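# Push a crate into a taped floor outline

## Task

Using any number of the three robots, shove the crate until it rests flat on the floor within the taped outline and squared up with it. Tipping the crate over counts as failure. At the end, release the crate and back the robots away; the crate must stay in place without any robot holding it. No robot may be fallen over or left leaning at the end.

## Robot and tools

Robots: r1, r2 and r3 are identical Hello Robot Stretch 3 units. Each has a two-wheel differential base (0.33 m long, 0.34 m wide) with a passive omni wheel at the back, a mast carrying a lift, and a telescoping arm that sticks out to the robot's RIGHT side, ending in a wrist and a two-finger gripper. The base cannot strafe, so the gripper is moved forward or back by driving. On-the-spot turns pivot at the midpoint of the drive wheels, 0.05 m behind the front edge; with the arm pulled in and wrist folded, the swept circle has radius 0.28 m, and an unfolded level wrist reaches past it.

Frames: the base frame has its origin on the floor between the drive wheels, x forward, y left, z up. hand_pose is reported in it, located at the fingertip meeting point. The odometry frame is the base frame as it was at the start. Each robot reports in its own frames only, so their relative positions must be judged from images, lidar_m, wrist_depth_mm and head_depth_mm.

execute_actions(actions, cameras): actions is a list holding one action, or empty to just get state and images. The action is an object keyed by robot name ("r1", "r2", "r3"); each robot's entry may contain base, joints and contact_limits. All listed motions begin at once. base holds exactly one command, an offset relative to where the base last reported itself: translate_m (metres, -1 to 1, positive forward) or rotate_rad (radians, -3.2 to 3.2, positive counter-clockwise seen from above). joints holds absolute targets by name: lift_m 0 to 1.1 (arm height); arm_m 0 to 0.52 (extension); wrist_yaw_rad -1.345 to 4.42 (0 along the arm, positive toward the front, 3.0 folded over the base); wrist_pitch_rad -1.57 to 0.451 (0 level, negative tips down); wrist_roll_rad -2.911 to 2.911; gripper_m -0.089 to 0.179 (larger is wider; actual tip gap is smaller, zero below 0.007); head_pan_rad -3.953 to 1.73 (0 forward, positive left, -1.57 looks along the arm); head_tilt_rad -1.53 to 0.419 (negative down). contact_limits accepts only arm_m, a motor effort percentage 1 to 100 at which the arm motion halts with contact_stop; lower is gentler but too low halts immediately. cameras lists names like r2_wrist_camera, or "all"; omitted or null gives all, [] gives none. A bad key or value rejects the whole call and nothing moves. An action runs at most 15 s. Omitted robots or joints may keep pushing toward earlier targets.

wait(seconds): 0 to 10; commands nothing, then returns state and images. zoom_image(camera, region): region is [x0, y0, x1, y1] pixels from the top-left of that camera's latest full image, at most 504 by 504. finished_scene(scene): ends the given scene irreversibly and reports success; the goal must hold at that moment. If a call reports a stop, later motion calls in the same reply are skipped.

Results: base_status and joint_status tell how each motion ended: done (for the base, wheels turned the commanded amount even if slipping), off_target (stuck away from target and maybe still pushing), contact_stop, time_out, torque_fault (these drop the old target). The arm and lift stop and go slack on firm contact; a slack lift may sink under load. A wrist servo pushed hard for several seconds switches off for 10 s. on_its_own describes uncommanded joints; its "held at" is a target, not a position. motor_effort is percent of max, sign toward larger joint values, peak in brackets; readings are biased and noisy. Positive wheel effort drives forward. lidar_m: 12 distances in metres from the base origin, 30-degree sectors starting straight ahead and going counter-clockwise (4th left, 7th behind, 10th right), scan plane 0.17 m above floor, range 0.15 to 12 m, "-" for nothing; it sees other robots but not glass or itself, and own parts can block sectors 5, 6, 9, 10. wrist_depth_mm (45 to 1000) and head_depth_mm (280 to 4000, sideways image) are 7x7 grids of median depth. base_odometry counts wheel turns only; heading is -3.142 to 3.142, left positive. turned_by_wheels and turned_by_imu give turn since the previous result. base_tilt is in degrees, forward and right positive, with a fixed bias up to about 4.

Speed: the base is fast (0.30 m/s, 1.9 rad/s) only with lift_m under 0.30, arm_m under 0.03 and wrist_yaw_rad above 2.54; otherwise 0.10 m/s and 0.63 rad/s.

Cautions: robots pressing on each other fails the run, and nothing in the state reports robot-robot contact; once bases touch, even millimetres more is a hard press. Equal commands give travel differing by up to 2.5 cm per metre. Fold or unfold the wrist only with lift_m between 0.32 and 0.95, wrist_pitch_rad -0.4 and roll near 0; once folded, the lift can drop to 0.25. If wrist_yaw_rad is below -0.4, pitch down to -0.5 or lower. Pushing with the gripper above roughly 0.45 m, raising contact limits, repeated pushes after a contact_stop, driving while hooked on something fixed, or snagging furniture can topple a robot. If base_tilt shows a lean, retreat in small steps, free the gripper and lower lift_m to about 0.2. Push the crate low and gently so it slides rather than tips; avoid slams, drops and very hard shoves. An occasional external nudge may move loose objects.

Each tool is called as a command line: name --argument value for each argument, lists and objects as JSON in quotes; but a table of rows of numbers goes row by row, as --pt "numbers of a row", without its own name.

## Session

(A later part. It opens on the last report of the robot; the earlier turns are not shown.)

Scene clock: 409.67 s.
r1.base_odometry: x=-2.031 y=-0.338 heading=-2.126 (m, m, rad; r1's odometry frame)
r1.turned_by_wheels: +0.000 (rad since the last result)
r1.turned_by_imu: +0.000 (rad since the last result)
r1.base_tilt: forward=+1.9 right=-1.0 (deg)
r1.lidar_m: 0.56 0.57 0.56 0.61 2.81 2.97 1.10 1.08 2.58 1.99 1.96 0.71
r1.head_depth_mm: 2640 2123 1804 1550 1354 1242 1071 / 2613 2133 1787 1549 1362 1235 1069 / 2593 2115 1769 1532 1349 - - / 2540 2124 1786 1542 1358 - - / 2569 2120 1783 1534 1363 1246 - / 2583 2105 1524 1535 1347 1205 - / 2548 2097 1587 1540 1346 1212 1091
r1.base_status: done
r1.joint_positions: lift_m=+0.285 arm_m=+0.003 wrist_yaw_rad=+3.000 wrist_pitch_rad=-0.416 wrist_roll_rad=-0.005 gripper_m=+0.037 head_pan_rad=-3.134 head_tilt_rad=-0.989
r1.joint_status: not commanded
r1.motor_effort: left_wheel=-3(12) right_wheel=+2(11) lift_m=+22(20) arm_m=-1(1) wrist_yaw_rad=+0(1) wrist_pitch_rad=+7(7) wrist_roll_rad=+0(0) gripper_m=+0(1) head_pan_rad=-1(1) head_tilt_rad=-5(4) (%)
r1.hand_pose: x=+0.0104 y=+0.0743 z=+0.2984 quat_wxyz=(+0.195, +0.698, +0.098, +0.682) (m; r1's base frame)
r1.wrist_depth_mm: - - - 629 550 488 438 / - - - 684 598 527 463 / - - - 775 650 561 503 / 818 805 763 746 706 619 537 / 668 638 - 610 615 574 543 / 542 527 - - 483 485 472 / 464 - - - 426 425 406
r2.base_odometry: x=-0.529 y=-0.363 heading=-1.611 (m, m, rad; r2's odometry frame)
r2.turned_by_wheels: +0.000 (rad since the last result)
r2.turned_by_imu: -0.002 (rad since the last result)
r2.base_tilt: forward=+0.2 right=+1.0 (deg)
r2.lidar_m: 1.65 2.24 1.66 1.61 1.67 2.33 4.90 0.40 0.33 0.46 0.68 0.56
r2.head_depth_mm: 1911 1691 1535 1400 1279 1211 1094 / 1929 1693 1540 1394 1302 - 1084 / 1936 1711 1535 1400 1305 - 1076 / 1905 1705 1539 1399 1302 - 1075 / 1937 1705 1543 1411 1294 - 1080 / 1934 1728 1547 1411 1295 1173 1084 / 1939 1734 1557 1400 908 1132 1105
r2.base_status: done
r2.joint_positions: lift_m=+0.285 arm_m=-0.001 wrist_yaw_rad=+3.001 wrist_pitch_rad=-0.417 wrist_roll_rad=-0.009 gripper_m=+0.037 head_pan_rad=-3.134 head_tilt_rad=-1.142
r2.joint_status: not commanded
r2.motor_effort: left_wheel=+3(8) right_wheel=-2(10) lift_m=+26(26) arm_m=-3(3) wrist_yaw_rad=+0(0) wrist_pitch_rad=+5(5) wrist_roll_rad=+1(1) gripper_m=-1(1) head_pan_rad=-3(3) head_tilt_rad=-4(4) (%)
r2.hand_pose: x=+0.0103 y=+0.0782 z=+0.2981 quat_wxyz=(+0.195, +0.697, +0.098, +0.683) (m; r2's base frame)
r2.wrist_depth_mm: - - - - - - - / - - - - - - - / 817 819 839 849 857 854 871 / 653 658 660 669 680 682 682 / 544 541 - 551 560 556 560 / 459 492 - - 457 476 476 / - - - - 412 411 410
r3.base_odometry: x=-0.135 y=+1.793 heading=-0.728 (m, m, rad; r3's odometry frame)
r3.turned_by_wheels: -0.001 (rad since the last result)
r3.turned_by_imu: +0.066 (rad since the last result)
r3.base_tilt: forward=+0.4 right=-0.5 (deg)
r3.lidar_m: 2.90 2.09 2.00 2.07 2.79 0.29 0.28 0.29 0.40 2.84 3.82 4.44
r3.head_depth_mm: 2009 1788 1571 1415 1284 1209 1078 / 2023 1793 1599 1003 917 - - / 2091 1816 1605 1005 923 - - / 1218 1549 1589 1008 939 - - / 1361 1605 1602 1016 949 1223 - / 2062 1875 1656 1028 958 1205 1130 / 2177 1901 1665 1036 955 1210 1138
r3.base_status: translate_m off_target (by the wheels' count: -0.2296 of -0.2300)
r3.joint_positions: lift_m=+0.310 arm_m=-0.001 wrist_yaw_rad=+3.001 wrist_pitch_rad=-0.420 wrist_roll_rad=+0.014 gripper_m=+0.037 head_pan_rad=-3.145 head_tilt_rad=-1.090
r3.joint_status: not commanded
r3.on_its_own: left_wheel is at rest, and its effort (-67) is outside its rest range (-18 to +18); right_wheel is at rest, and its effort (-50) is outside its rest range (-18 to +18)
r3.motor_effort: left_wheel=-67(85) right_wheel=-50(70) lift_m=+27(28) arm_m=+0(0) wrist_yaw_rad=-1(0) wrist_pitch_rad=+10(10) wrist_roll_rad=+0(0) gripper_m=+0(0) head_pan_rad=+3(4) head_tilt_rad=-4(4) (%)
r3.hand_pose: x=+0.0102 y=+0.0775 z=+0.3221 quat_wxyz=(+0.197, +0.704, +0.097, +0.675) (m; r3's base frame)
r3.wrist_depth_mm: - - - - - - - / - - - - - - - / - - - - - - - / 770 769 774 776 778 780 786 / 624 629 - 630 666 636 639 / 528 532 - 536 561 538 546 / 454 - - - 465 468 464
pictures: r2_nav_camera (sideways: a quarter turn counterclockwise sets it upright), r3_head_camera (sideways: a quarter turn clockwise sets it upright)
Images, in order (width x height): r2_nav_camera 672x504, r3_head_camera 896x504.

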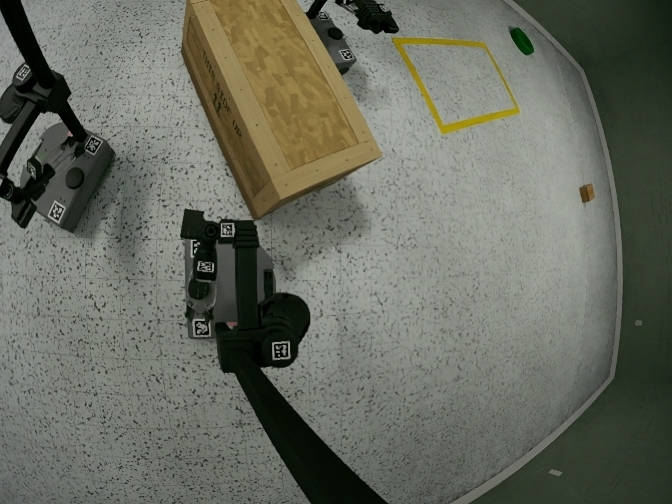

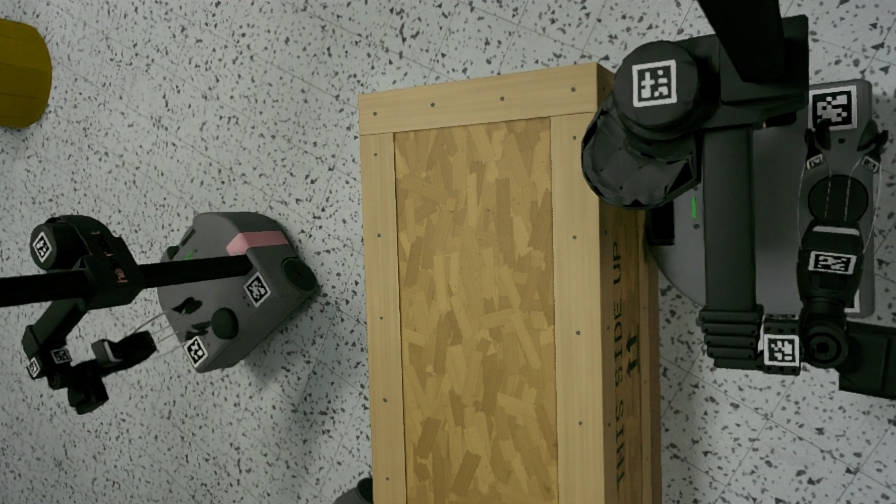

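execute_actions --actions '[{"r3":{"base":{"translate_m":0.04},"joints":{"lift_m":0.29}},"r1":{"base":{"translate_m":0.14}}}]' --cameras '[]'

execute_actions --actions '[{"r3":{"base":{"rotate_rad":1.3}},"r1":{"base":{"rotate_rad":-1.92}}}]' --cameras '[]'

execute_actions --actions '[{"r3":{"base":{"translate_m":0.19}},"r2":{"base":{"rotate_rad":0.79}}}]' --cameras '[]'

execute_actions --actions '[{"r3":{"base":{"rotate_rad":-1.15},"joints":{"lift_m":0.31}}}]' --cameras '["r3_head_camera","r2_head_camera"]'

Scene clock: 420.17 s.
r1.base_odometry: x=-2.104 y=-0.457 heading=-2.126 (m, m, rad; r1's odometry frame)
r1.turned_by_wheels: +0.000 (rad since the last result)
r1.turned_by_imu: +0.000 (rad since the last result)
r1.base_tilt: forward=+1.8 right=-1.0 (deg)
r1.lidar_m: 0.43 0.49 0.48 0.52 2.86 3.01 1.22 1.21 2.51 1.94 1.90 0.43
r1.head_depth_mm: 2602 2112 1790 1534 1362 1230 1077 / 2599 2111 1794 1557 1363 1238 1067 / 2613 2133 1776 1541 1355 - - / 2585 2112 1783 1532 1363 - - / 2585 2093 1745 1539 1352 1244 - / 2572 1789 1628 1541 1355 1212 - / 2572 2096 1690 1527 1353 1211 1098
r1.base_status: done
r1.joint_positions: lift_m=+0.285 arm_m=+0.003 wrist_yaw_rad=+3.000 wrist_pitch_rad=-0.416 wrist_roll_rad=-0.005 gripper_m=+0.037 head_pan_rad=-3.134 head_tilt_rad=-0.989
r1.joint_status: not commanded
r1.motor_effort: left_wheel=-3(11) right_wheel=+2(11) lift_m=+21(21) arm_m=-1(2) wrist_yaw_rad=+0(1) wrist_pitch_rad=+7(7) wrist_roll_rad=+0(0) gripper_m=+0(0) head_pan_rad=-2(2) head_tilt_rad=-5(5) (%)
r1.hand_pose: x=+0.0104 y=+0.0743 z=+0.2984 quat_wxyz=(+0.195, +0.698, +0.098, +0.682) (m; r1's base frame)
r1.wrist_depth_mm: - - 624 543 468 417 379 / - - 700 612 516 451 394 / - - 775 662 572 486 434 / 845 804 748 696 630 538 456 / 645 644 - 607 613 552 499 / 532 536 - - 487 482 473 / 460 - - - 425 407 409
r2.base_odometry: x=-0.529 y=-0.363 heading=-1.611 (m, m, rad; r2's odometry frame)
r2.turned_by_wheels: +0.000 (rad since the last result)
r2.turned_by_imu: -0.001 (rad since the last result)
r2.base_tilt: forward=+0.2 right=+0.9 (deg)
r2.lidar_m: 1.66 2.24 1.66 1.60 1.68 2.33 4.92 0.40 0.33 0.46 0.45 0.43
r2.head_depth_mm: 1927 1709 1548 1395 1282 1214 1102 / 1913 1703 1537 1398 1297 - 1084 / 1915 1698 1532 1400 1318 - 1079 / 1918 1709 1547 1401 1304 - 1072 / 1928 1719 1541 1403 1288 - 1081 / 1920 1726 1549 1408 1291 1167 1080 / 1949 1731 1541 1411 913 1130 1107
r2.base_status: not commanded
r2.joint_positions: lift_m=+0.285 arm_m=-0.001 wrist_yaw_rad=+3.001 wrist_pitch_rad=-0.417 wrist_roll_rad=-0.009 gripper_m=+0.037 head_pan_rad=-3.134 head_tilt_rad=-1.142
r2.joint_status: not commanded
r2.motor_effort: left_wheel=+2(2) right_wheel=-2(2) lift_m=+25(26) arm_m=-3(3) wrist_yaw_rad=+0(0) wrist_pitch_rad=+5(5) wrist_roll_rad=+1(1) gripper_m=+0(0) head_pan_rad=-4(4) head_tilt_rad=-4(3) (%)
r2.hand_pose: x=+0.0103 y=+0.0782 z=+0.2981 quat_wxyz=(+0.195, +0.697, +0.098, +0.683) (m; r2's base frame)
r2.wrist_depth_mm: - - - - - - - / - - - - - - - / 822 810 847 844 862 889 879 / 648 656 659 672 671 689 693 / 542 544 - 556 563 558 551 / 461 493 - - 462 468 480 / - - - - 406 413 417
r3.base_odometry: x=-0.106 y=+1.766 heading=-0.728 (m, m, rad; r3's odometry frame)
r3.turned_by_wheels: +0.000 (rad since the last result)
r3.turned_by_imu: -0.001 (rad since the last result)
r3.base_tilt: forward=+0.4 right=-0.6 (deg)
r3.lidar_m: 2.86 2.07 1.98 2.05 2.77 0.33 0.32 0.33 0.46 2.87 3.86 4.42
r3.head_depth_mm: 2024 1779 1581 1423 1282 1207 1080 / 2057 1793 1596 998 933 - 1061 / 2087 1808 1603 1004 936 - - / 2111 1831 1601 1012 955 - - / 1193 1532 1506 1019 960 1237 - / 1324 1610 1623 1031 966 1223 1126 / 2169 1897 1671 1039 978 1229 1131
r3.base_status: done
r3.joint_positions: lift_m=+0.290 arm_m=-0.001 wrist_yaw_rad=+3.001 wrist_pitch_rad=-0.420 wrist_roll_rad=+0.014 gripper_m=+0.037 head_pan_rad=-3.145 head_tilt_rad=-1.090
r3.joint_status: all done
r3.motor_effort: left_wheel=+0(56) right_wheel=+0(46) lift_m=+21(23) arm_m=+0(0) wrist_yaw_rad=-2(0) wrist_pitch_rad=+10(10) wrist_roll_rad=+0(0) gripper_m=+0(0) head_pan_rad=+2(3) head_tilt_rad=-3(3) (%)
r3.hand_pose: x=+0.0102 y=+0.0775 z=+0.3024 quat_wxyz=(+0.197, +0.704, +0.097, +0.675) (m; r3's base frame)
r3.wrist_depth_mm: - - - - - - - / - - - - - - - / 935 937 950 963 958 962 979 / 729 725 754 745 754 748 750 / 602 601 - 601 636 612 615 / 505 511 - 527 530 516 517 / 447 - - - 446 447 446
pictures: none
No camera images: the call's "cameras" was empty. Leave "cameras" out to get every camera's image.

Scene clock: 422.57 s.
r1.base_odometry: x=-2.104 y=-0.457 heading=+2.238 (m, m, rad; r1's odometry frame)
r1.turned_by_wheels: -1.920 (rad since the last result)
r1.turned_by_imu: -1.919 (rad since the last result)
r1.base_tilt: forward=+1.8 right=-1.0 (deg)
r1.lidar_m: 2.19 1.90 1.90 0.43 0.54 0.48 0.49 0.58 2.84 3.28 1.21 3.41
r1.head_depth_mm: 2637 2125 1803 1078 1004 1215 1054 / 2624 2123 1780 1075 1045 1233 1068 / 2596 1328 1582 1070 1136 - - / 2413 1195 1326 1071 1248 - - / 2573 2096 1234 1071 1282 1250 - / 2593 2093 1262 1098 1321 1204 - / 2540 2083 1769 1455 1353 1201 1085
r1.base_status: done
r1.joint_positions: lift_m=+0.285 arm_m=+0.003 wrist_yaw_rad=+3.000 wrist_pitch_rad=-0.416 wrist_roll_rad=-0.005 gripper_m=+0.037 head_pan_rad=-3.134 head_tilt_rad=-0.989
r1.joint_status: not commanded
r1.motor_effort: left_wheel=+3(16) right_wheel=-2(7) lift_m=+22(21) arm_m=-1(2) wrist_yaw_rad=+0(1) wrist_pitch_rad=+7(7) wrist_roll_rad=+0(0) gripper_m=+0(1) head_pan_rad=-2(3) head_tilt_rad=-4(5) (%)
r1.hand_pose: x=+0.0104 y=+0.0743 z=+0.2984 quat_wxyz=(+0.195, +0.698, +0.098, +0.682) (m; r1's base frame)
r1.wrist_depth_mm: - - - - - - - / - - - - - - - / 978 - 630 654 955 927 938 / 484 772 496 623 731 687 686 / 487 616 - 600 603 577 556 / 492 523 - - 480 483 467 / 459 - - - 423 417 412
r2.base_odometry: x=-0.529 y=-0.363 heading=-1.611 (m, m, rad; r2's odometry frame)
r2.turned_by_wheels: +0.000 (rad since the last result)
r2.turned_by_imu: +0.000 (rad since the last result)
r2.base_tilt: forward=+0.3 right=+1.0 (deg)
r2.lidar_m: 1.66 2.23 1.66 1.61 1.68 2.32 4.91 0.40 0.33 0.46 0.31 0.43
r2.head_depth_mm: 1919 1702 1523 1401 1277 1218 1098 / 1919 1698 1528 1393 1298 - 1095 / 1910 1709 1535 1400 1314 - 1077 / 1937 1717 1547 1403 1304 - 1077 / 1946 1724 1545 1417 1292 - 1078 / 1949 1717 1552 1412 1294 1170 1079 / 1941 1724 1549 1418 910 1134 1112
r2.base_status: not commanded
r2.joint_positions: lift_m=+0.285 arm_m=-0.001 wrist_yaw_rad=+3.001 wrist_pitch_rad=-0.417 wrist_roll_rad=-0.009 gripper_m=+0.037 head_pan_rad=-3.134 head_tilt_rad=-1.142
r2.joint_status: not commanded
r2.motor_effort: left_wheel=+2(3) right_wheel=-1(2) lift_m=+26(26) arm_m=-2(2) wrist_yaw_rad=+0(1) wrist_pitch_rad=+5(5) wrist_roll_rad=+1(1) gripper_m=+0(1) head_pan_rad=-3(3) head_tilt_rad=-4(3) (%)
r2.hand_pose: x=+0.0103 y=+0.0782 z=+0.2981 quat_wxyz=(+0.195, +0.697, +0.098, +0.683) (m; r2's base frame)
r2.wrist_depth_mm: - - - - - - - / - - - - - - - / 834 808 845 837 864 882 883 / 653 662 657 668 671 672 692 / 545 539 - 554 557 556 554 / 465 493 - - 456 472 475 / - - - - 408 415 414
r3.base_odometry: x=-0.106 y=+1.766 heading=+0.572 (m, m, rad; r3's odometry frame)
r3.turned_by_wheels: +1.300 (rad since the last result)
r3.turned_by_imu: +1.278 (rad since the last result)
r3.base_tilt: forward=+0.4 right=-0.6 (deg)
r3.lidar_m: 1.99 2.25 0.36 0.32 0.32 0.37 0.63 3.12 4.43 4.28 2.33 1.98
r3.head_depth_mm: 2039 1786 1096 983 934 1001 1079 / 2063 1798 1595 1094 1259 - 1059 / 2082 1801 1610 1421 1324 - - / 2118 1831 1626 1461 1318 - - / 2121 1848 1634 1474 1318 1239 - / 2149 1869 1652 1487 1334 1218 1119 / 2189 1903 1666 1495 1341 1226 1129
r3.base_status: done
r3.joint_positions: lift_m=+0.290 arm_m=-0.001 wrist_yaw_rad=+3.001 wrist_pitch_rad=-0.420 wrist_roll_rad=+0.014 gripper_m=+0.037 head_pan_rad=-3.145 head_tilt_rad=-1.090
r3.joint_status: not commanded
r3.motor_effort: left_wheel=-2(11) right_wheel=+3(13) lift_m=+21(21) arm_m=+0(0) wrist_yaw_rad=-1(1) wrist_pitch_rad=+10(10) wrist_roll_rad=+0(0) gripper_m=-1(1) head_pan_rad=+2(3) head_tilt_rad=-4(4) (%)
r3.hand_pose: x=+0.0102 y=+0.0775 z=+0.3024 quat_wxyz=(+0.197, +0.704, +0.097, +0.675) (m; r3's base frame)
r3.wrist_depth_mm: 267 - 314 346 - - - / 285 - 343 379 - - - / 306 325 375 414 961 969 972 / 327 354 415 454 752 745 750 / 353 388 - 514 636 607 616 / 385 424 - 522 530 514 518 / 413 - - - 444 448 444
pictures: none
No camera images: the call's "cameras" was empty. Leave "cameras" out to get every camera's image.

Scene clock: 425.07 s.
r1.base_odometry: x=-2.104 y=-0.457 heading=+2.238 (m, m, rad; r1's odometry frame)
r1.turned_by_wheels: +0.000 (rad since the last result)
r1.turned_by_imu: +0.000 (rad since the last result)
r1.base_tilt: forward=+1.8 right=-1.0 (deg)
r1.lidar_m: 2.18 1.90 1.90 0.43 0.54 0.48 0.48 0.58 2.84 3.30 1.21 3.40
r1.head_depth_mm: 2629 2126 1791 1079 996 1088 734 / 2625 2130 1786 1073 1044 1235 1059 / 2596 2111 1780 1073 1130 - - / 2580 1701 1553 1071 1236 - - / 2433 1263 1231 1065 1291 1251 - / 2561 2093 1255 1091 1318 1203 - / 2604 2080 1748 1444 1342 1201 1096
r1.base_status: not commanded
r1.joint_positions: lift_m=+0.285 arm_m=+0.003 wrist_yaw_rad=+3.000 wrist_pitch_rad=-0.416 wrist_roll_rad=-0.005 gripper_m=+0.037 head_pan_rad=-3.134 head_tilt_rad=-0.989
r1.joint_status: not commanded
r1.motor_effort: left_wheel=+3(4) right_wheel=-2(2) lift_m=+21(22) arm_m=-1(2) wrist_yaw_rad=-1(1) wrist_pitch_rad=+7(7) wrist_roll_rad=+0(0) gripper_m=+0(0) head_pan_rad=-2(1) head_tilt_rad=-4(5) (%)
r1.hand_pose: x=+0.0104 y=+0.0743 z=+0.2984 quat_wxyz=(+0.195, +0.698, +0.098, +0.682) (m; r1's base frame)
r1.wrist_depth_mm: - - 339 - - - - / - - 622 - - - - / 995 - 635 936 947 926 889 / 475 748 484 676 722 698 677 / 488 515 - 588 607 580 555 / 489 508 - - 485 490 473 / 453 - - - 424 417 413
r2.base_odometry: x=-0.529 y=-0.363 heading=-0.821 (m, m, rad; r2's odometry frame)
r2.turned_by_wheels: +0.790 (rad since the last result)
r2.turned_by_imu: +0.781 (rad since the last result)
r2.base_tilt: forward=+0.2 right=+0.9 (deg)
r2.lidar_m: 1.84 1.61 1.61 1.88 3.33 4.96 0.33 0.37 0.69 0.31 1.63 3.15
r2.head_depth_mm: 1918 1710 1532 1393 1284 1206 1095 / 1900 1711 1541 1397 1300 - 1090 / 1920 1712 1542 1377 1313 - 1076 / 1913 1719 1078 992 1176 - 1076 / 1934 1727 1076 981 1224 - 1087 / 1933 1575 1078 983 1262 1203 1079 / 1875 1506 1081 1010 1281 1050 969
r2.base_status: done
r2.joint_positions: lift_m=+0.285 arm_m=-0.001 wrist_yaw_rad=+3.001 wrist_pitch_rad=-0.417 wrist_roll_rad=-0.009 gripper_m=+0.037 head_pan_rad=-3.134 head_tilt_rad=-1.142
r2.joint_status: not commanded
r2.motor_effort: left_wheel=-1(8) right_wheel=+2(10) lift_m=+26(27) arm_m=-2(3) wrist_yaw_rad=+0(0) wrist_pitch_rad=+5(5) wrist_roll_rad=+1(0) gripper_m=+0(0) head_pan_rad=-3(3) head_tilt_rad=-4(3) (%)
r2.hand_pose: x=+0.0103 y=+0.0782 z=+0.2981 quat_wxyz=(+0.195, +0.697, +0.098, +0.683) (m; r2's base frame)
r2.wrist_depth_mm: - - - - - - - / - - - - - - - / 846 812 834 849 863 863 865 / 646 653 675 666 664 681 690 / 542 540 - 547 552 567 554 / 461 487 - - 460 473 476 / - - - - 409 410 411
r3.base_odometry: x=+0.054 y=+1.869 heading=+0.572 (m, m, rad; r3's odometry frame)
r3.turned_by_wheels: +0.000 (rad since the last result)
r3.turned_by_imu: -0.001 (rad since the last result)
r3.base_tilt: forward=+0.5 right=-0.5 (deg)
r3.lidar_m: 1.80 2.04 3.42 0.36 0.36 0.42 0.73 3.33 4.45 3.91 2.10 1.80
r3.head_depth_mm: 2025 1773 1100 1000 1071 1156 1078 / 2048 1802 1142 1257 1305 - 1063 / 2082 1829 1583 1433 1327 - - / 2112 1840 1619 1446 1316 - - / 2137 1848 1640 1465 1329 1245 - / 2151 1883 1655 1480 1331 1214 1125 / 2190 1901 1668 1494 1350 1225 1129
r3.base_status: done
r3.joint_positions: lift_m=+0.290 arm_m=-0.001 wrist_yaw_rad=+3.001 wrist_pitch_rad=-0.420 wrist_roll_rad=+0.014 gripper_m=+0.037 head_pan_rad=-3.145 head_tilt_rad=-1.090
r3.joint_status: not commanded
r3.motor_effort: left_wheel=-2(9) right_wheel=+2(12) lift_m=+22(21) arm_m=+0(0) wrist_yaw_rad=-1(2) wrist_pitch_rad=+10(10) wrist_roll_rad=+0(0) gripper_m=+1(1) head_pan_rad=+3(3) head_tilt_rad=-4(4) (%)
r3.hand_pose: x=+0.0102 y=+0.0775 z=+0.3024 quat_wxyz=(+0.197, +0.704, +0.097, +0.675) (m; r3's base frame)
r3.wrist_depth_mm: 301 - - - - - - / 324 - - - - - - / 347 370 972 966 965 974 983 / 376 403 735 741 745 749 754 / 403 443 - 605 631 612 619 / 436 479 - 530 531 516 518 / 452 - - - 444 444 448
pictures: none
No camera images: the call's "cameras" was empty. Leave "cameras" out to get every camera's image.

Scene clock: 427.53 s.
r1.base_odometry: x=-2.104 y=-0.457 heading=+2.238 (m, m, rad; r1's odometry frame)
r1.turned_by_wheels: +0.000 (rad since the last result)
r1.turned_by_imu: +0.000 (rad since the last result)
r1.base_tilt: forward=+1.8 right=-1.0 (deg)
r1.lidar_m: 2.18 1.90 1.90 0.43 0.54 0.48 0.49 0.58 2.85 3.29 1.21 3.40
r1.head_depth_mm: 2619 2144 1798 1077 1002 1085 742 / 2606 2113 1794 1070 1048 1228 1052 / 2627 2115 1781 1075 1138 - - / 2602 1956 1590 1070 1243 - - / 2593 1932 1239 1066 1288 1240 - / 2398 1285 1257 1094 1320 1208 - / 2595 2087 1763 1451 1348 1200 1092
r1.base_status: not commanded
r1.joint_positions: lift_m=+0.285 arm_m=+0.003 wrist_yaw_rad=+3.000 wrist_pitch_rad=-0.416 wrist_roll_rad=-0.005 gripper_m=+0.037 head_pan_rad=-3.134 head_tilt_rad=-0.989
r1.joint_status: not commanded
r1.motor_effort: left_wheel=+2(3) right_wheel=-2(2) lift_m=+21(21) arm_m=-1(2) wrist_yaw_rad=-1(1) wrist_pitch_rad=+7(7) wrist_roll_rad=+0(0) gripper_m=+0(0) head_pan_rad=-2(1) head_tilt_rad=-5(5) (%)
r1.hand_pose: x=+0.0104 y=+0.0743 z=+0.2984 quat_wxyz=(+0.195, +0.698, +0.098, +0.682) (m; r1's base frame)
r1.wrist_depth_mm: - - 341 - - - - / - - 625 - - - - / 965 - 635 953 964 921 875 / 486 720 480 675 741 704 656 / 483 511 - 594 615 568 558 / 486 511 - - 490 488 477 / 455 - - - 427 412 412
r2.base_odometry: x=-0.529 y=-0.363 heading=-0.821 (m, m, rad; r2's odometry frame)
r2.turned_by_wheels: +0.000 (rad since the last result)
r2.turned_by_imu: +0.000 (rad since the last result)
r2.base_tilt: forward=+0.3 right=+0.9 (deg)
r2.lidar_m: 1.84 1.61 1.61 1.87 3.33 4.93 0.33 0.37 0.69 0.31 1.63 3.15
r2.head_depth_mm: 1916 1715 1530 1394 1285 1207 1097 / 1909 1715 1535 1397 1295 - 1090 / 1934 1703 1538 1374 1310 - 1074 / 1923 1712 1076 988 1173 - 1075 / 1929 1721 1078 978 1219 - 1082 / 1932 1724 1081 981 1260 1207 1082 / 1842 1520 1085 1010 1271 1047 972
r2.base_status: not commanded
r2.joint_positions: lift_m=+0.285 arm_m=-0.001 wrist_yaw_rad=+3.001 wrist_pitch_rad=-0.417 wrist_roll_rad=-0.009 gripper_m=+0.037 head_pan_rad=-3.134 head_tilt_rad=-1.142
r2.joint_status: not commanded
r2.motor_effort: left_wheel=-2(1) right_wheel=+2(2) lift_m=+26(26) arm_m=-3(3) wrist_yaw_rad=+0(0) wrist_pitch_rad=+5(5) wrist_roll_rad=+1(0) gripper_m=-1(0) head_pan_rad=-3(4) head_tilt_rad=-3(3) (%)
r2.hand_pose: x=+0.0103 y=+0.0782 z=+0.2981 quat_wxyz=(+0.195, +0.697, +0.098, +0.683) (m; r2's base frame)
r2.wrist_depth_mm: - - - - - - - / - - - - - - - / 830 824 841 834 856 852 864 / 663 642 670 669 669 674 674 / 541 542 - 550 557 560 559 / 457 491 - - 454 472 475 / - - - - 409 408 411
r3.base_odometry: x=+0.054 y=+1.869 heading=-0.578 (m, m, rad; r3's odometry frame)
r3.turned_by_wheels: -1.150 (rad since the last result)
r3.turned_by_imu: -1.135 (rad since the last result)
r3.base_tilt: forward=+0.4 right=-0.6 (deg)
r3.lidar_m: 2.25 1.82 1.80 1.94 2.95 2.19 0.36 0.40 0.63 3.20 4.53 4.46
r3.head_depth_mm: 1992 1778 1571 1422 1286 1206 1078 / 2051 1790 1582 1431 1315 - - / 2081 1826 1116 1015 1084 - - / 2104 1839 1129 1013 1146 - - / 2121 1625 1137 1013 1204 1240 - / 2163 1565 1147 1026 1278 1227 1136 / 1243 1819 1158 1038 1298 1224 1128
r3.base_status: done
r3.joint_positions: lift_m=+0.310 arm_m=+0.000 wrist_yaw_rad=+3.001 wrist_pitch_rad=-0.420 wrist_roll_rad=+0.014 gripper_m=+0.037 head_pan_rad=-3.145 head_tilt_rad=-1.090
r3.joint_status: all done
r3.motor_effort: left_wheel=+2(9) right_wheel=-2(9) lift_m=+28(28) arm_m=-1(0) wrist_yaw_rad=+0(0) wrist_pitch_rad=+10(10) wrist_roll_rad=+0(0) gripper_m=+0(0) head_pan_rad=+3(2) head_tilt_rad=-4(5) (%)
r3.hand_pose: x=+0.0102 y=+0.0774 z=+0.3220 quat_wxyz=(+0.197, +0.704, +0.097, +0.675) (m; r3's base frame)
r3.wrist_depth_mm: - - - - - - - / - - - - - - - / - - - - - - - / 766 758 769 780 788 791 786 / 628 628 - 641 659 643 640 / 529 534 - 538 551 536 544 / 463 - - - 466 467 466
pictures: r2_head_camera (sideways: a quarter turn clockwise sets it upright), r3_head_camera (sideways: a quarter turn clockwise sets it upright)
Images, in order (width x height): r2_head_camera 896x504, r3_head_camera 896x504.

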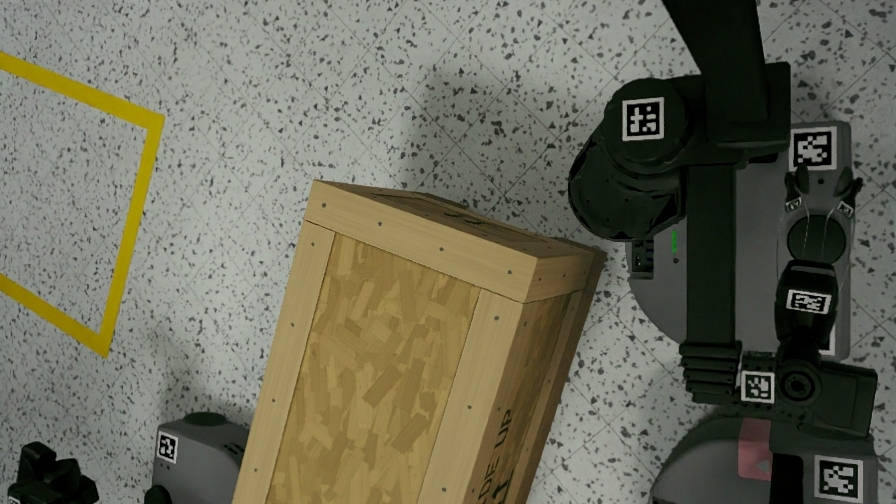

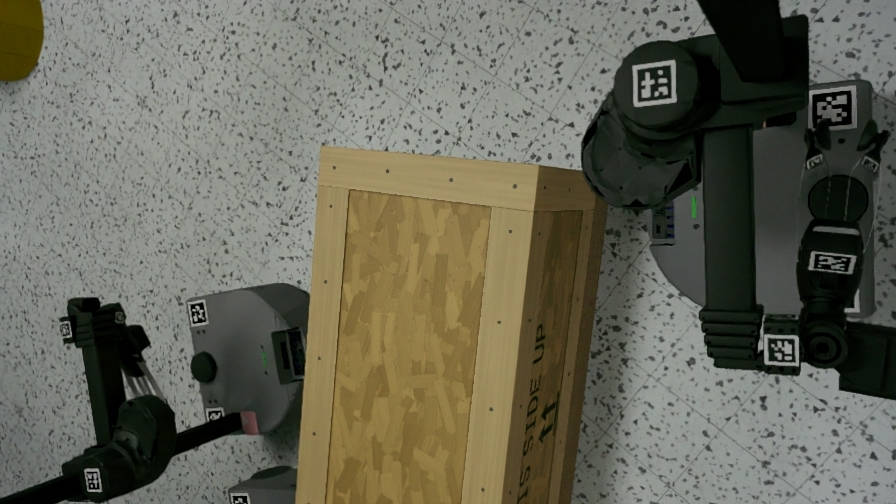

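execute_actions --actions '[{"r3":{"base":{"translate_m":-0.31}},"r1":{"base":{"translate_m":0.04},"joints":{"lift_m":0.31}},"r2":{"joints":{"lift_m":0.31}}}]' --cameras '["r3_head_camera","r2_head_camera","r1_head_camera"]'

Scene clock: 435.53 s.
r1.base_odometry: x=-2.129 y=-0.425 heading=+2.238 (m, m, rad; r1's odometry frame)
r1.turned_by_wheels: +0.000 (rad since the last result)
r1.turned_by_imu: +0.000 (rad since the last result)
r1.base_tilt: forward=+1.9 right=-0.9 (deg)
r1.lidar_m: 2.15 1.87 1.88 0.43 0.60 0.45 0.43 0.45 2.87 3.32 1.19 3.38
r1.head_depth_mm: 2628 2110 1807 1074 1069 1075 1056 / 2579 2129 1792 1074 1060 1230 1057 / 2602 2128 1782 1069 1057 - - / 2575 2120 1782 1069 1058 - - / 2559 2113 1495 1067 1051 1244 - / 2543 2101 1415 1066 1055 1206 - / 2341 1133 1718 1494 1297 1198 1086
r1.base_status: done
r1.joint_positions: lift_m=+0.310 arm_m=+0.003 wrist_yaw_rad=+3.000 wrist_pitch_rad=-0.416 wrist_roll_rad=-0.005 gripper_m=+0.037 head_pan_rad=-3.134 head_tilt_rad=-0.989
r1.joint_status: all done
r1.motor_effort: left_wheel=+2(16) right_wheel=-2(7) lift_m=+39(40) arm_m=-2(2) wrist_yaw_rad=+0(1) wrist_pitch_rad=+7(7) wrist_roll_rad=+0(0) gripper_m=-1(1) head_pan_rad=-2(2) head_tilt_rad=-4(4) (%)
r1.hand_pose: x=+0.0104 y=+0.0743 z=+0.3227 quat_wxyz=(+0.195, +0.698, +0.098, +0.682) (m; r1's base frame)
r1.wrist_depth_mm: - - - - - - - / - - - - - - - / - - 675 - 984 - 939 / 548 596 517 789 778 742 710 / 533 442 - 644 646 614 588 / 521 517 - 542 517 519 503 / 471 500 - - 446 443 432
r2.base_odometry: x=-0.529 y=-0.363 heading=-0.821 (m, m, rad; r2's odometry frame)
r2.turned_by_wheels: +0.000 (rad since the last result)
r2.turned_by_imu: -0.001 (rad since the last result)
r2.base_tilt: forward=+0.2 right=+0.9 (deg)
r2.lidar_m: 1.83 1.61 1.61 1.88 3.34 4.95 0.35 0.37 0.51 0.31 1.63 3.14
r2.head_depth_mm: 1907 1692 1533 1402 1284 1210 1100 / 1925 1701 1529 1399 1297 - 1085 / 1933 1720 1540 1383 1294 - 1073 / 1943 1721 1075 976 1082 - 1077 / 1918 1726 1072 978 1169 - 1083 / 1945 1715 1083 984 1172 1217 1078 / 1953 1727 1080 981 1180 1065 958
r2.base_status: not commanded
r2.joint_positions: lift_m=+0.310 arm_m=-0.001 wrist_yaw_rad=+3.001 wrist_pitch_rad=-0.417 wrist_roll_rad=-0.009 gripper_m=+0.037 head_pan_rad=-3.134 head_tilt_rad=-1.142
r2.joint_status: all done
r2.motor_effort: left_wheel=-1(1) right_wheel=+2(2) lift_m=+38(36) arm_m=-3(3) wrist_yaw_rad=+0(1) wrist_pitch_rad=+5(5) wrist_roll_rad=+1(1) gripper_m=+0(0) head_pan_rad=-3(4) head_tilt_rad=-3(3) (%)
r2.hand_pose: x=+0.0103 y=+0.0782 z=+0.3226 quat_wxyz=(+0.195, +0.697, +0.098, +0.683) (m; r2's base frame)
r2.wrist_depth_mm: - - - - - - - / - - - - - - - / 893 859 899 903 924 910 941 / 701 696 698 697 709 704 731 / 577 578 - 581 591 586 593 / 482 505 - 500 479 502 509 / 438 - - - 430 440 434
r3.base_odometry: x=-0.205 y=+2.038 heading=-0.578 (m, m, rad; r3's odometry frame)
r3.turned_by_wheels: -0.001 (rad since the last result)
r3.turned_by_imu: -0.080 (rad since the last result)
r3.base_tilt: forward=+0.4 right=-0.6 (deg)
r3.lidar_m: 2.64 2.02 1.97 2.07 2.92 1.92 0.27 0.28 0.33 0.59 4.15 4.69
r3.head_depth_mm: 1921 1788 1578 1419 1290 1205 1076 / 1943 1796 1596 1435 1309 - - / 2079 1816 1606 1431 933 - - / 2120 1839 1633 1013 932 - - / 2141 1866 1604 1020 925 1101 - / 2168 1258 1450 1028 928 1156 1135 / 2198 1283 1429 1034 938 1075 1129
r3.base_status: translate_m off_target (by the wheels' count: -0.3097 of -0.3100)
r3.joint_positions: lift_m=+0.310 arm_m=+0.000 wrist_yaw_rad=+3.001 wrist_pitch_rad=-0.420 wrist_roll_rad=+0.014 gripper_m=+0.037 head_pan_rad=-3.145 head_tilt_rad=-1.091
r3.joint_status: not commanded
r3.on_its_own: left_wheel is at rest, and its effort (-63) is outside its rest range (-18 to +18); right_wheel is at rest, and its effort (-39) is outside its rest range (-18 to +18)
r3.motor_effort: left_wheel=-63(97) right_wheel=-39(62) lift_m=+28(28) arm_m=+0(0) wrist_yaw_rad=-1(1) wrist_pitch_rad=+10(10) wrist_roll_rad=+0(0) gripper_m=+0(1) head_pan_rad=+3(3) head_tilt_rad=-4(3) (%)
r3.hand_pose: x=+0.0102 y=+0.0775 z=+0.3220 quat_wxyz=(+0.197, +0.704, +0.097, +0.675) (m; r3's base frame)
r3.wrist_depth_mm: - - - - - - - / - - - - - - - / - - - - - - - / 767 767 774 779 787 785 795 / 632 631 - 630 665 638 646 / 532 534 - 537 557 539 535 / 458 - - - 462 467 466
pictures: r1_head_camera (sideways: a quarter turn clockwise sets it upright), r2_head_camera (sideways: a quarter turn clockwise sets it upright), r3_head_camera (sideways: a quarter turn clockwise sets it upright)
Images, in order (width x height): r1_head_camera 896x504, r2_head_camera 896x504, r3_head_camera 896x504.

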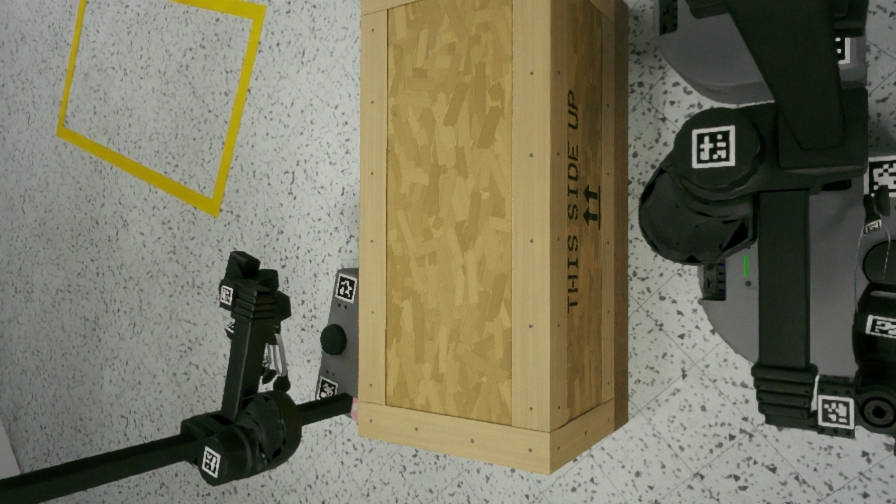

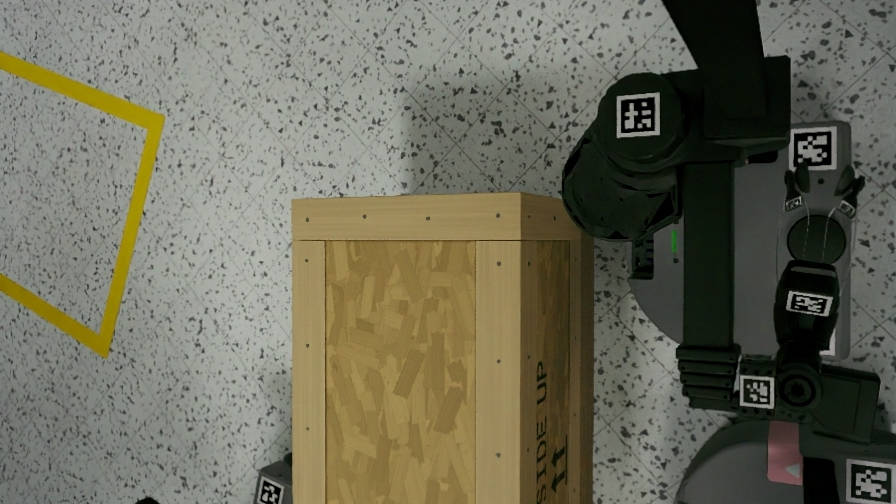

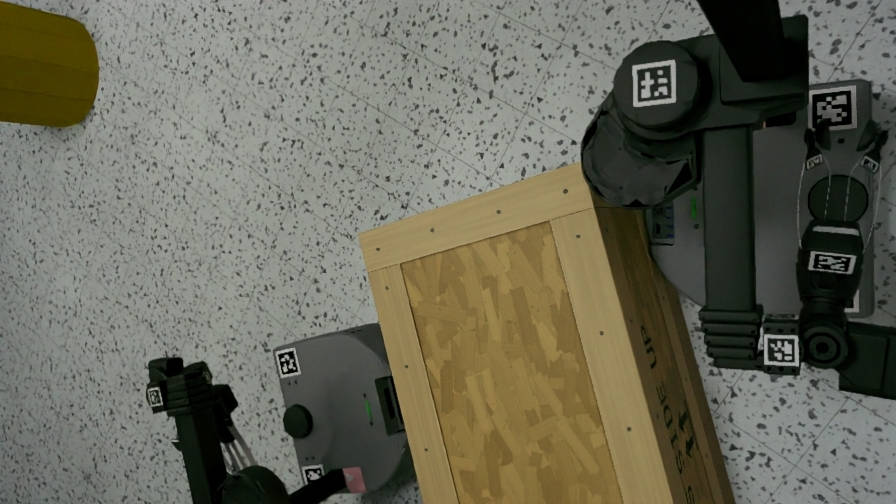

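execute_actions --actions '[{"r3":{"base":{"translate_m":0.1},"joints":{"lift_m":0.29}},"r1":{"base":{"translate_m":-0.14}},"r2":{"base":{"translate_m":-0.06}}}]' --cameras '[]'

execute_actions --actions '[{"r3":{"base":{"rotate_rad":1.3}}}]' --cameras '[]'

execute_actions --actions '[{"r3":{"base":{"translate_m":0.55}},"r1":{"base":{"translate_m":-0.3}},"r2":{"base":{"translate_m":-0.3}}}]' --cameras '["r3_nav_camera","r2_head_camera","r1_head_camera"]'

Scene clock: 451.57 s.
r1.base_odometry: x=-2.043 y=-0.535 heading=+2.238 (m, m, rad; r1's odometry frame)
r1.turned_by_wheels: +0.000 (rad since the last result)
r1.turned_by_imu: +0.000 (rad since the last result)
r1.base_tilt: forward=+1.9 right=-1.0 (deg)
r1.lidar_m: 2.26 1.97 1.97 0.43 0.42 0.30 0.29 0.30 0.42 3.21 1.27 1.44
r1.head_depth_mm: 2631 2133 1788 1076 945 1051 932 / 2588 2133 1795 1074 947 1062 1057 / 2608 2104 1778 1072 943 - - / 2628 2095 1744 1070 941 - - / 2577 2115 1454 1064 942 1014 - / 2562 2101 1341 1065 938 1154 - / 2333 1985 1694 1507 952 1184 1090
r1.base_status: done
r1.joint_positions: lift_m=+0.310 arm_m=+0.003 wrist_yaw_rad=+3.000 wrist_pitch_rad=-0.416 wrist_roll_rad=-0.005 gripper_m=+0.037 head_pan_rad=-3.134 head_tilt_rad=-0.989
r1.joint_status: not commanded
r1.motor_effort: left_wheel=+4(4) right_wheel=-2(6) lift_m=+39(38) arm_m=-1(1) wrist_yaw_rad=-1(1) wrist_pitch_rad=+7(7) wrist_roll_rad=+0(0) gripper_m=+0(0) head_pan_rad=-2(1) head_tilt_rad=-5(4) (%)
r1.hand_pose: x=+0.0104 y=+0.0743 z=+0.3227 quat_wxyz=(+0.195, +0.698, +0.098, +0.682) (m; r1's base frame)
r1.wrist_depth_mm: - - 572 - - - - / 387 499 - - - - - / 378 502 657 - - 990 941 / 369 521 521 540 757 732 719 / 370 473 - 481 637 601 591 / 362 512 - 519 515 512 499 / 351 457 - - 456 446 432
r2.base_odometry: x=-0.570 y=-0.319 heading=-0.821 (m, m, rad; r2's odometry frame)
r2.turned_by_wheels: +0.000 (rad since the last result)
r2.turned_by_imu: -0.001 (rad since the last result)
r2.base_tilt: forward=+0.3 right=+1.0 (deg)
r2.lidar_m: 1.89 1.65 1.65 1.93 3.38 4.89 0.29 0.31 0.32 0.32 1.66 3.24
r2.head_depth_mm: 1918 1703 1522 1394 1284 1205 1095 / 1922 1706 1545 1388 1300 - 1088 / 1929 1708 1541 1379 1295 - 1074 / 1917 1719 1545 976 929 - 1075 / 1936 1732 1537 977 956 - 1085 / 1942 1734 1543 985 953 1222 1078 / 1941 1697 1390 984 961 1040 1025
r2.base_status: done
r2.joint_positions: lift_m=+0.310 arm_m=-0.001 wrist_yaw_rad=+3.001 wrist_pitch_rad=-0.417 wrist_roll_rad=-0.009 gripper_m=+0.037 head_pan_rad=-3.134 head_tilt_rad=-1.142
r2.joint_status: not commanded
r2.motor_effort: left_wheel=-1(7) right_wheel=+3(4) lift_m=+38(37) arm_m=-2(3) wrist_yaw_rad=+0(0) wrist_pitch_rad=+5(5) wrist_roll_rad=+1(0) gripper_m=+0(1) head_pan_rad=-4(3) head_tilt_rad=-4(3) (%)
r2.hand_pose: x=+0.0103 y=+0.0782 z=+0.3226 quat_wxyz=(+0.195, +0.697, +0.098, +0.683) (m; r2's base frame)
r2.wrist_depth_mm: - - - - - - - / - - - - - - - / 876 842 888 910 915 914 925 / 691 684 708 701 717 726 722 / 578 570 - 584 597 590 593 / 485 498 - 504 487 497 502 / 435 - - - 428 434 434
r3.base_odometry: x=-0.121 y=+1.984 heading=-0.578 (m, m, rad; r3's odometry frame)
r3.turned_by_wheels: +0.000 (rad since the last result)
r3.turned_by_imu: -0.001 (rad since the last result)
r3.base_tilt: forward=+0.4 right=-0.5 (deg)
r3.lidar_m: 2.56 1.96 1.91 2.00 2.85 2.03 0.37 0.37 0.44 0.79 4.23 4.62
r3.head_depth_mm: 1961 1785 1586 1419 1286 1208 1079 / 1996 1798 1597 1430 1309 - 1063 / 2096 1797 1602 1409 1190 - - / 2114 1826 1588 1012 1100 - - / 2132 1854 1460 1020 1016 1243 - / 2142 1257 1441 1022 968 1214 1128 / 2177 1884 1345 1035 961 1211 1128
r3.base_status: done
r3.joint_positions: lift_m=+0.290 arm_m=+0.000 wrist_yaw_rad=+3.001 wrist_pitch_rad=-0.420 wrist_roll_rad=+0.014 gripper_m=+0.037 head_pan_rad=-3.145 head_tilt_rad=-1.091
r3.joint_status: all done
r3.motor_effort: left_wheel=+0(50) right_wheel=+0(35) lift_m=+21(23) arm_m=+0(0) wrist_yaw_rad=-1(2) wrist_pitch_rad=+10(10) wrist_roll_rad=+0(0) gripper_m=+0(0) head_pan_rad=+2(3) head_tilt_rad=-4(3) (%)
r3.hand_pose: x=+0.0102 y=+0.0775 z=+0.3024 quat_wxyz=(+0.197, +0.704, +0.097, +0.675) (m; r3's base frame)
r3.wrist_depth_mm: - - - - - - - / - - - - - - - / 947 943 972 968 959 975 - / 732 730 743 744 750 757 752 / 605 600 - 603 635 613 608 / 506 507 - 526 529 514 521 / 454 - - - 443 446 445
pictures: none
No camera images: the call's "cameras" was empty. Leave "cameras" out to get every camera's image.

Scene clock: 453.53 s.
r1.base_odometry: x=-2.043 y=-0.535 heading=+2.238 (m, m, rad; r1's odometry frame)
r1.turned_by_wheels: +0.000 (rad since the last result)
r1.turned_by_imu: +0.000 (rad since the last result)
r1.base_tilt: forward=+1.9 right=-1.0 (deg)
r1.lidar_m: 2.27 1.97 1.97 0.43 0.42 0.30 0.29 0.30 0.41 3.22 1.27 1.44
r1.head_depth_mm: 2596 2137 1789 1073 951 1048 928 / 2597 2122 1773 1076 946 1060 1054 / 2630 2121 1783 1070 945 - - / 2564 2077 1487 1072 946 - - / 2581 2098 1106 1062 943 1012 - / 862 1927 1730 1068 944 1155 - / 2555 2083 1772 1496 950 1182 1089
r1.base_status: not commanded
r1.joint_positions: lift_m=+0.310 arm_m=+0.003 wrist_yaw_rad=+3.000 wrist_pitch_rad=-0.416 wrist_roll_rad=-0.005 gripper_m=+0.037 head_pan_rad=-3.134 head_tilt_rad=-0.989
r1.joint_status: not commanded
r1.motor_effort: left_wheel=+3(3) right_wheel=-2(1) lift_m=+39(40) arm_m=-2(1) wrist_yaw_rad=-1(0) wrist_pitch_rad=+7(7) wrist_roll_rad=+0(0) gripper_m=+0(0) head_pan_rad=-2(1) head_tilt_rad=-4(4) (%)
r1.hand_pose: x=+0.0104 y=+0.0743 z=+0.3227 quat_wxyz=(+0.195, +0.698, +0.098, +0.682) (m; r1's base frame)
r1.wrist_depth_mm: - - 576 - - - - / 385 502 - - - - - / 383 505 651 - - 982 931 / 372 517 517 538 770 741 717 / 371 475 - 482 647 615 597 / 360 516 - 517 517 507 513 / 347 462 - - 449 441 433
r2.base_odometry: x=-0.570 y=-0.319 heading=-0.821 (m, m, rad; r2's odometry frame)
r2.turned_by_wheels: +0.000 (rad since the last result)
r2.turned_by_imu: +0.000 (rad since the last result)
r2.base_tilt: forward=+0.2 right=+1.0 (deg)
r2.lidar_m: 1.89 1.65 1.65 1.93 3.42 4.89 0.29 0.31 0.32 0.32 1.66 3.24
r2.head_depth_mm: 1903 1704 1529 1395 1271 1202 1096 / 1912 1710 1544 1393 1299 - 1090 / 1916 1700 1551 1379 1305 - 1076 / 1943 1695 1551 974 932 - 1078 / 1929 1726 1540 979 960 - 1082 / 1938 1744 1455 979 960 1225 1079 / 1959 1720 1367 984 962 1047 1022
r2.base_status: not commanded
r2.joint_positions: lift_m=+0.310 arm_m=-0.001 wrist_yaw_rad=+3.001 wrist_pitch_rad=-0.417 wrist_roll_rad=-0.009 gripper_m=+0.037 head_pan_rad=-3.134 head_tilt_rad=-1.142
r2.joint_status: not commanded
r2.motor_effort: left_wheel=-1(1) right_wheel=+2(3) lift_m=+38(37) arm_m=-2(3) wrist_yaw_rad=+0(0) wrist_pitch_rad=+5(5) wrist_roll_rad=+1(1) gripper_m=+0(0) head_pan_rad=-3(3) head_tilt_rad=-3(3) (%)
r2.hand_pose: x=+0.0103 y=+0.0782 z=+0.3226 quat_wxyz=(+0.195, +0.697, +0.098, +0.683) (m; r2's base frame)
r2.wrist_depth_mm: - - - - - - - / - - - - - - - / 881 854 900 907 908 930 920 / 700 684 703 713 714 713 718 / 572 574 - 586 598 591 597 / 485 503 - 498 491 499 500 / 430 - - - 431 439 436
r3.base_odometry: x=-0.121 y=+1.984 heading=+0.721 (m, m, rad; r3's odometry frame)
r3.turned_by_wheels: +1.300 (rad since the last result)
r3.turned_by_imu: +1.278 (rad since the last result)
r3.base_tilt: forward=+0.4 right=-0.6 (deg)
r3.lidar_m: 1.92 2.25 4.03 0.38 0.38 0.39 0.53 3.33 4.61 3.67 2.18 1.91
r3.head_depth_mm: 2022 1751 1099 989 942 1092 1079 / 2079 1793 1106 1021 1196 - 1065 / 2076 1822 1132 1259 1329 - - / 2104 1845 1618 1447 1313 - - / 2139 1859 1623 1468 1329 1245 - / 2165 1862 1655 1481 1343 1222 1126 / 2184 1886 1681 1488 1344 1231 1131
r3.base_status: done
r3.joint_positions: lift_m=+0.290 arm_m=+0.000 wrist_yaw_rad=+3.001 wrist_pitch_rad=-0.420 wrist_roll_rad=+0.014 gripper_m=+0.037 head_pan_rad=-3.145 head_tilt_rad=-1.091
r3.joint_status: not commanded
r3.motor_effort: left_wheel=-2(10) right_wheel=+3(12) lift_m=+21(22) arm_m=-1(1) wrist_yaw_rad=+0(1) wrist_pitch_rad=+10(10) wrist_roll_rad=+0(0) gripper_m=+0(0) head_pan_rad=+3(3) head_tilt_rad=-3(5) (%)
r3.hand_pose: x=+0.0102 y=+0.0774 z=+0.3024 quat_wxyz=(+0.197, +0.704, +0.097, +0.675) (m; r3's base frame)
r3.wrist_depth_mm: 294 - 392 - - - - / 314 - 420 - - - - / 330 356 462 960 974 967 971 / 350 386 503 740 749 748 747 / 373 420 - 609 629 607 608 / 396 461 - 527 532 517 525 / 415 - - - 445 446 452
pictures: none
No camera images: the call's "cameras" was empty. Leave "cameras" out to get every camera's image.

Scene clock: 457.50 s.
r1.base_odometry: x=-1.857 y=-0.771 heading=+2.238 (m, m, rad; r1's odometry frame)
r1.turned_by_wheels: +0.000 (rad since the last result)
r1.turned_by_imu: +0.004 (rad since the last result)
r1.base_tilt: forward=+1.9 right=-1.0 (deg)
r1.lidar_m: 2.50 2.17 2.18 0.43 0.39 0.29 0.28 0.29 0.39 2.98 1.48 1.47
r1.head_depth_mm: 2602 2109 1778 1076 953 1046 933 / 2587 2148 1784 1072 948 1040 1060 / 2577 2136 1791 1069 948 - - / 2604 2103 1778 1065 944 - - / 2550 2096 1785 1066 942 955 - / 2572 2091 1772 1058 940 1152 - / 2489 2078 1547 1418 952 1170 1090
r1.base_status: translate_m off_target (by the wheels' count: -0.2996 of -0.3000)
r1.joint_positions: lift_m=+0.310 arm_m=+0.003 wrist_yaw_rad=+3.000 wrist_pitch_rad=-0.416 wrist_roll_rad=-0.005 gripper_m=+0.037 head_pan_rad=-3.134 head_tilt_rad=-0.991
r1.joint_status: not commanded
r1.on_its_own: left_wheel is at rest, and its effort (-83) is outside its rest range (-18 to +18); right_wheel is at rest, and its effort (-52) is outside its rest range (-18 to +18)
r1.motor_effort: left_wheel=-83(100) right_wheel=-52(75) lift_m=+37(39) arm_m=-1(1) wrist_yaw_rad=+1(1) wrist_pitch_rad=+7(7) wrist_roll_rad=+0(0) gripper_m=+0(0) head_pan_rad=-2(1) head_tilt_rad=-4(5) (%)
r1.hand_pose: x=+0.0103 y=+0.0743 z=+0.3228 quat_wxyz=(+0.195, +0.698, +0.098, +0.682) (m; r1's base frame)
r1.wrist_depth_mm: - - 559 - - - - / 379 473 - - - - - / 376 480 660 - 978 967 959 / 359 501 514 542 775 747 729 / 349 464 - 481 641 593 599 / 344 487 - 522 510 509 508 / 327 432 - - 451 436 434
r2.base_odometry: x=-0.774 y=-0.100 heading=-0.821 (m, m, rad; r2's odometry frame)
r2.turned_by_wheels: +0.000 (rad since the last result)
r2.turned_by_imu: +0.000 (rad since the last result)
r2.base_tilt: forward=+0.2 right=+0.9 (deg)
r2.lidar_m: 2.13 1.86 1.86 2.17 3.85 4.69 0.28 0.29 0.39 0.31 1.82 3.66
r2.head_depth_mm: 1913 1712 1537 1396 1275 1214 1097 / 1926 1706 1549 1399 1303 - 1091 / 1915 1705 1547 1379 1300 - 1073 / 1938 1730 1548 978 918 - 1077 / 1943 1726 1551 980 931 - 1081 / 1955 1724 1551 986 935 1219 1079 / 1954 1726 1559 981 938 1042 1002
r2.base_status: translate_m off_target (by the wheels' count: -0.2997 of -0.3000)
r2.joint_positions: lift_m=+0.310 arm_m=-0.001 wrist_yaw_rad=+3.001 wrist_pitch_rad=-0.417 wrist_roll_rad=-0.009 gripper_m=+0.037 head_pan_rad=-3.135 head_tilt_rad=-1.141
r2.joint_status: not commanded
r2.on_its_own: left_wheel is at rest, and its effort (-33) is outside its rest range (-18 to +18); right_wheel is at rest, and its effort (-52) is outside its rest range (-18 to +18)
r2.motor_effort: left_wheel=-33(88) right_wheel=-52(68) lift_m=+37(38) arm_m=-3(3) wrist_yaw_rad=+0(0) wrist_pitch_rad=+5(5) wrist_roll_rad=+1(1) gripper_m=+0(0) head_pan_rad=-3(4) head_tilt_rad=-4(4) (%)
r2.hand_pose: x=+0.0103 y=+0.0782 z=+0.3226 quat_wxyz=(+0.195, +0.697, +0.099, +0.683) (m; r2's base frame)
r2.wrist_depth_mm: - - - - - - - / - - - - - - - / 883 860 884 889 918 919 908 / 690 700 704 702 713 711 723 / 572 573 - 575 601 591 591 / 488 506 - 506 484 498 502 / 436 - - - 433 435 436
r3.base_odometry: x=+0.292 y=+2.347 heading=+0.721 (m, m, rad; r3's odometry frame)
r3.turned_by_wheels: +0.000 (rad since the last result)
r3.turned_by_imu: -0.002 (rad since the last result)
r3.base_tilt: forward=+0.4 right=-0.5 (deg)
r3.lidar_m: 1.39 1.63 2.93 2.13 2.11 0.49 0.53 3.95 4.77 2.63 1.58 1.39
r3.head_depth_mm: 1256 1455 1099 1041 1290 1208 1075 / 1694 1247 1110 1027 1297 - 1061 / 2039 1266 1121 1252 1324 - - / 2094 1274 1252 1431 1317 - - / 2137 1336 1600 1456 1327 1240 - / 2155 1873 1646 1473 1340 1220 1126 / 2179 1887 1675 1488 1344 1226 1132
r3.base_status: done
r3.joint_positions: lift_m=+0.290 arm_m=+0.000 wrist_yaw_rad=+3.001 wrist_pitch_rad=-0.420 wrist_roll_rad=+0.014 gripper_m=+0.037 head_pan_rad=-3.145 head_tilt_rad=-1.091
r3.joint_status: not commanded
r3.motor_effort: left_wheel=-2(7) right_wheel=+2(12) lift_m=+21(21) arm_m=+0(0) wrist_yaw_rad=+0(0) wrist_pitch_rad=+10(10) wrist_roll_rad=+0(0) gripper_m=+1(1) head_pan_rad=+3(2) head_tilt_rad=-3(5) (%)
r3.hand_pose: x=+0.0102 y=+0.0774 z=+0.3024 quat_wxyz=(+0.197, +0.704, +0.097, +0.675) (m; r3's base frame)
r3.wrist_depth_mm: - - - - - - - / - - - - - - - / 952 936 959 972 989 993 982 / 729 735 742 731 742 749 756 / 590 597 - 608 637 618 612 / 508 513 - 525 531 517 518 / 458 - - - 445 447 448
pictures: r1_head_camera (sideways: a quarter turn clockwise sets it upright), r2_head_camera (sideways: a quarter turn clockwise sets it upright), r3_nav_camera (sideways: a quarter turn counterclockwise sets it upright)
Images, in order (width x height): r1_head_camera 896x504, r2_head_camera 896x504, r3_nav_camera 672x504.

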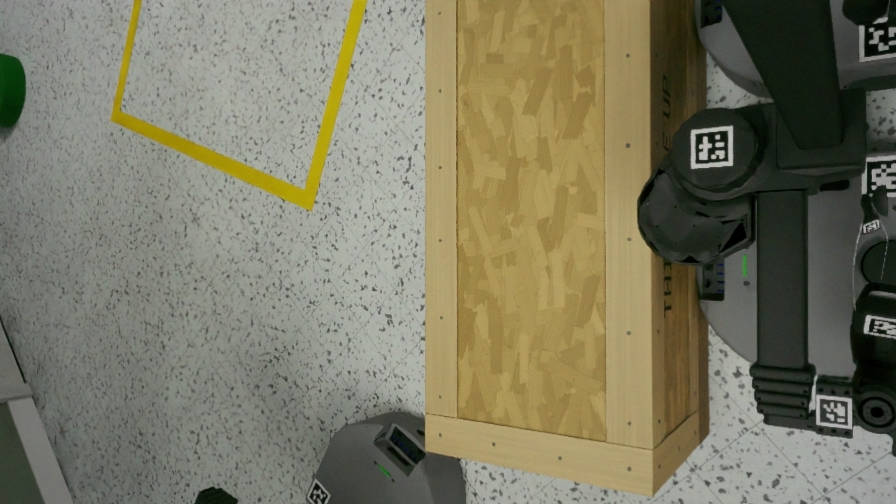

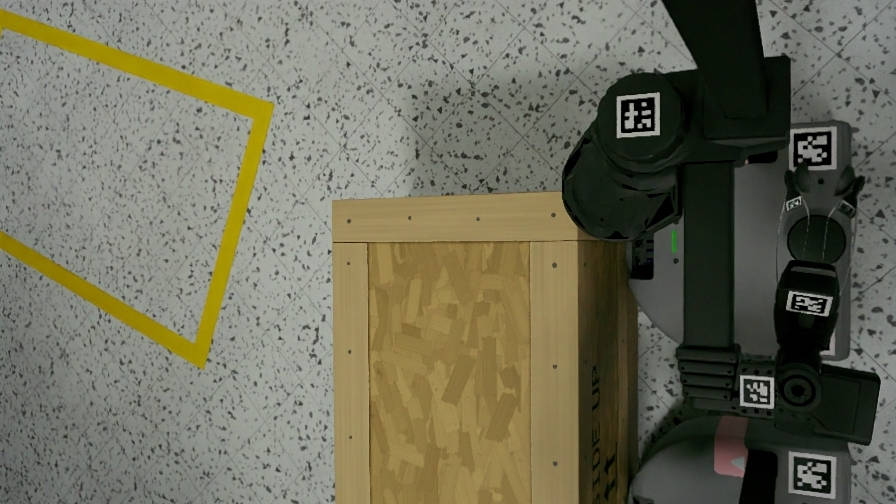

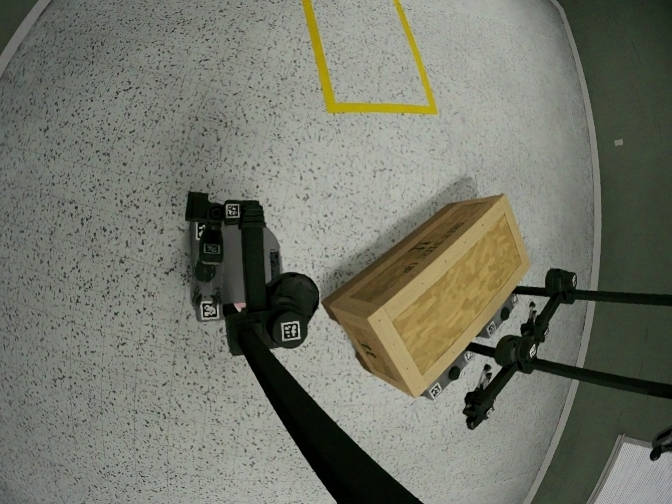

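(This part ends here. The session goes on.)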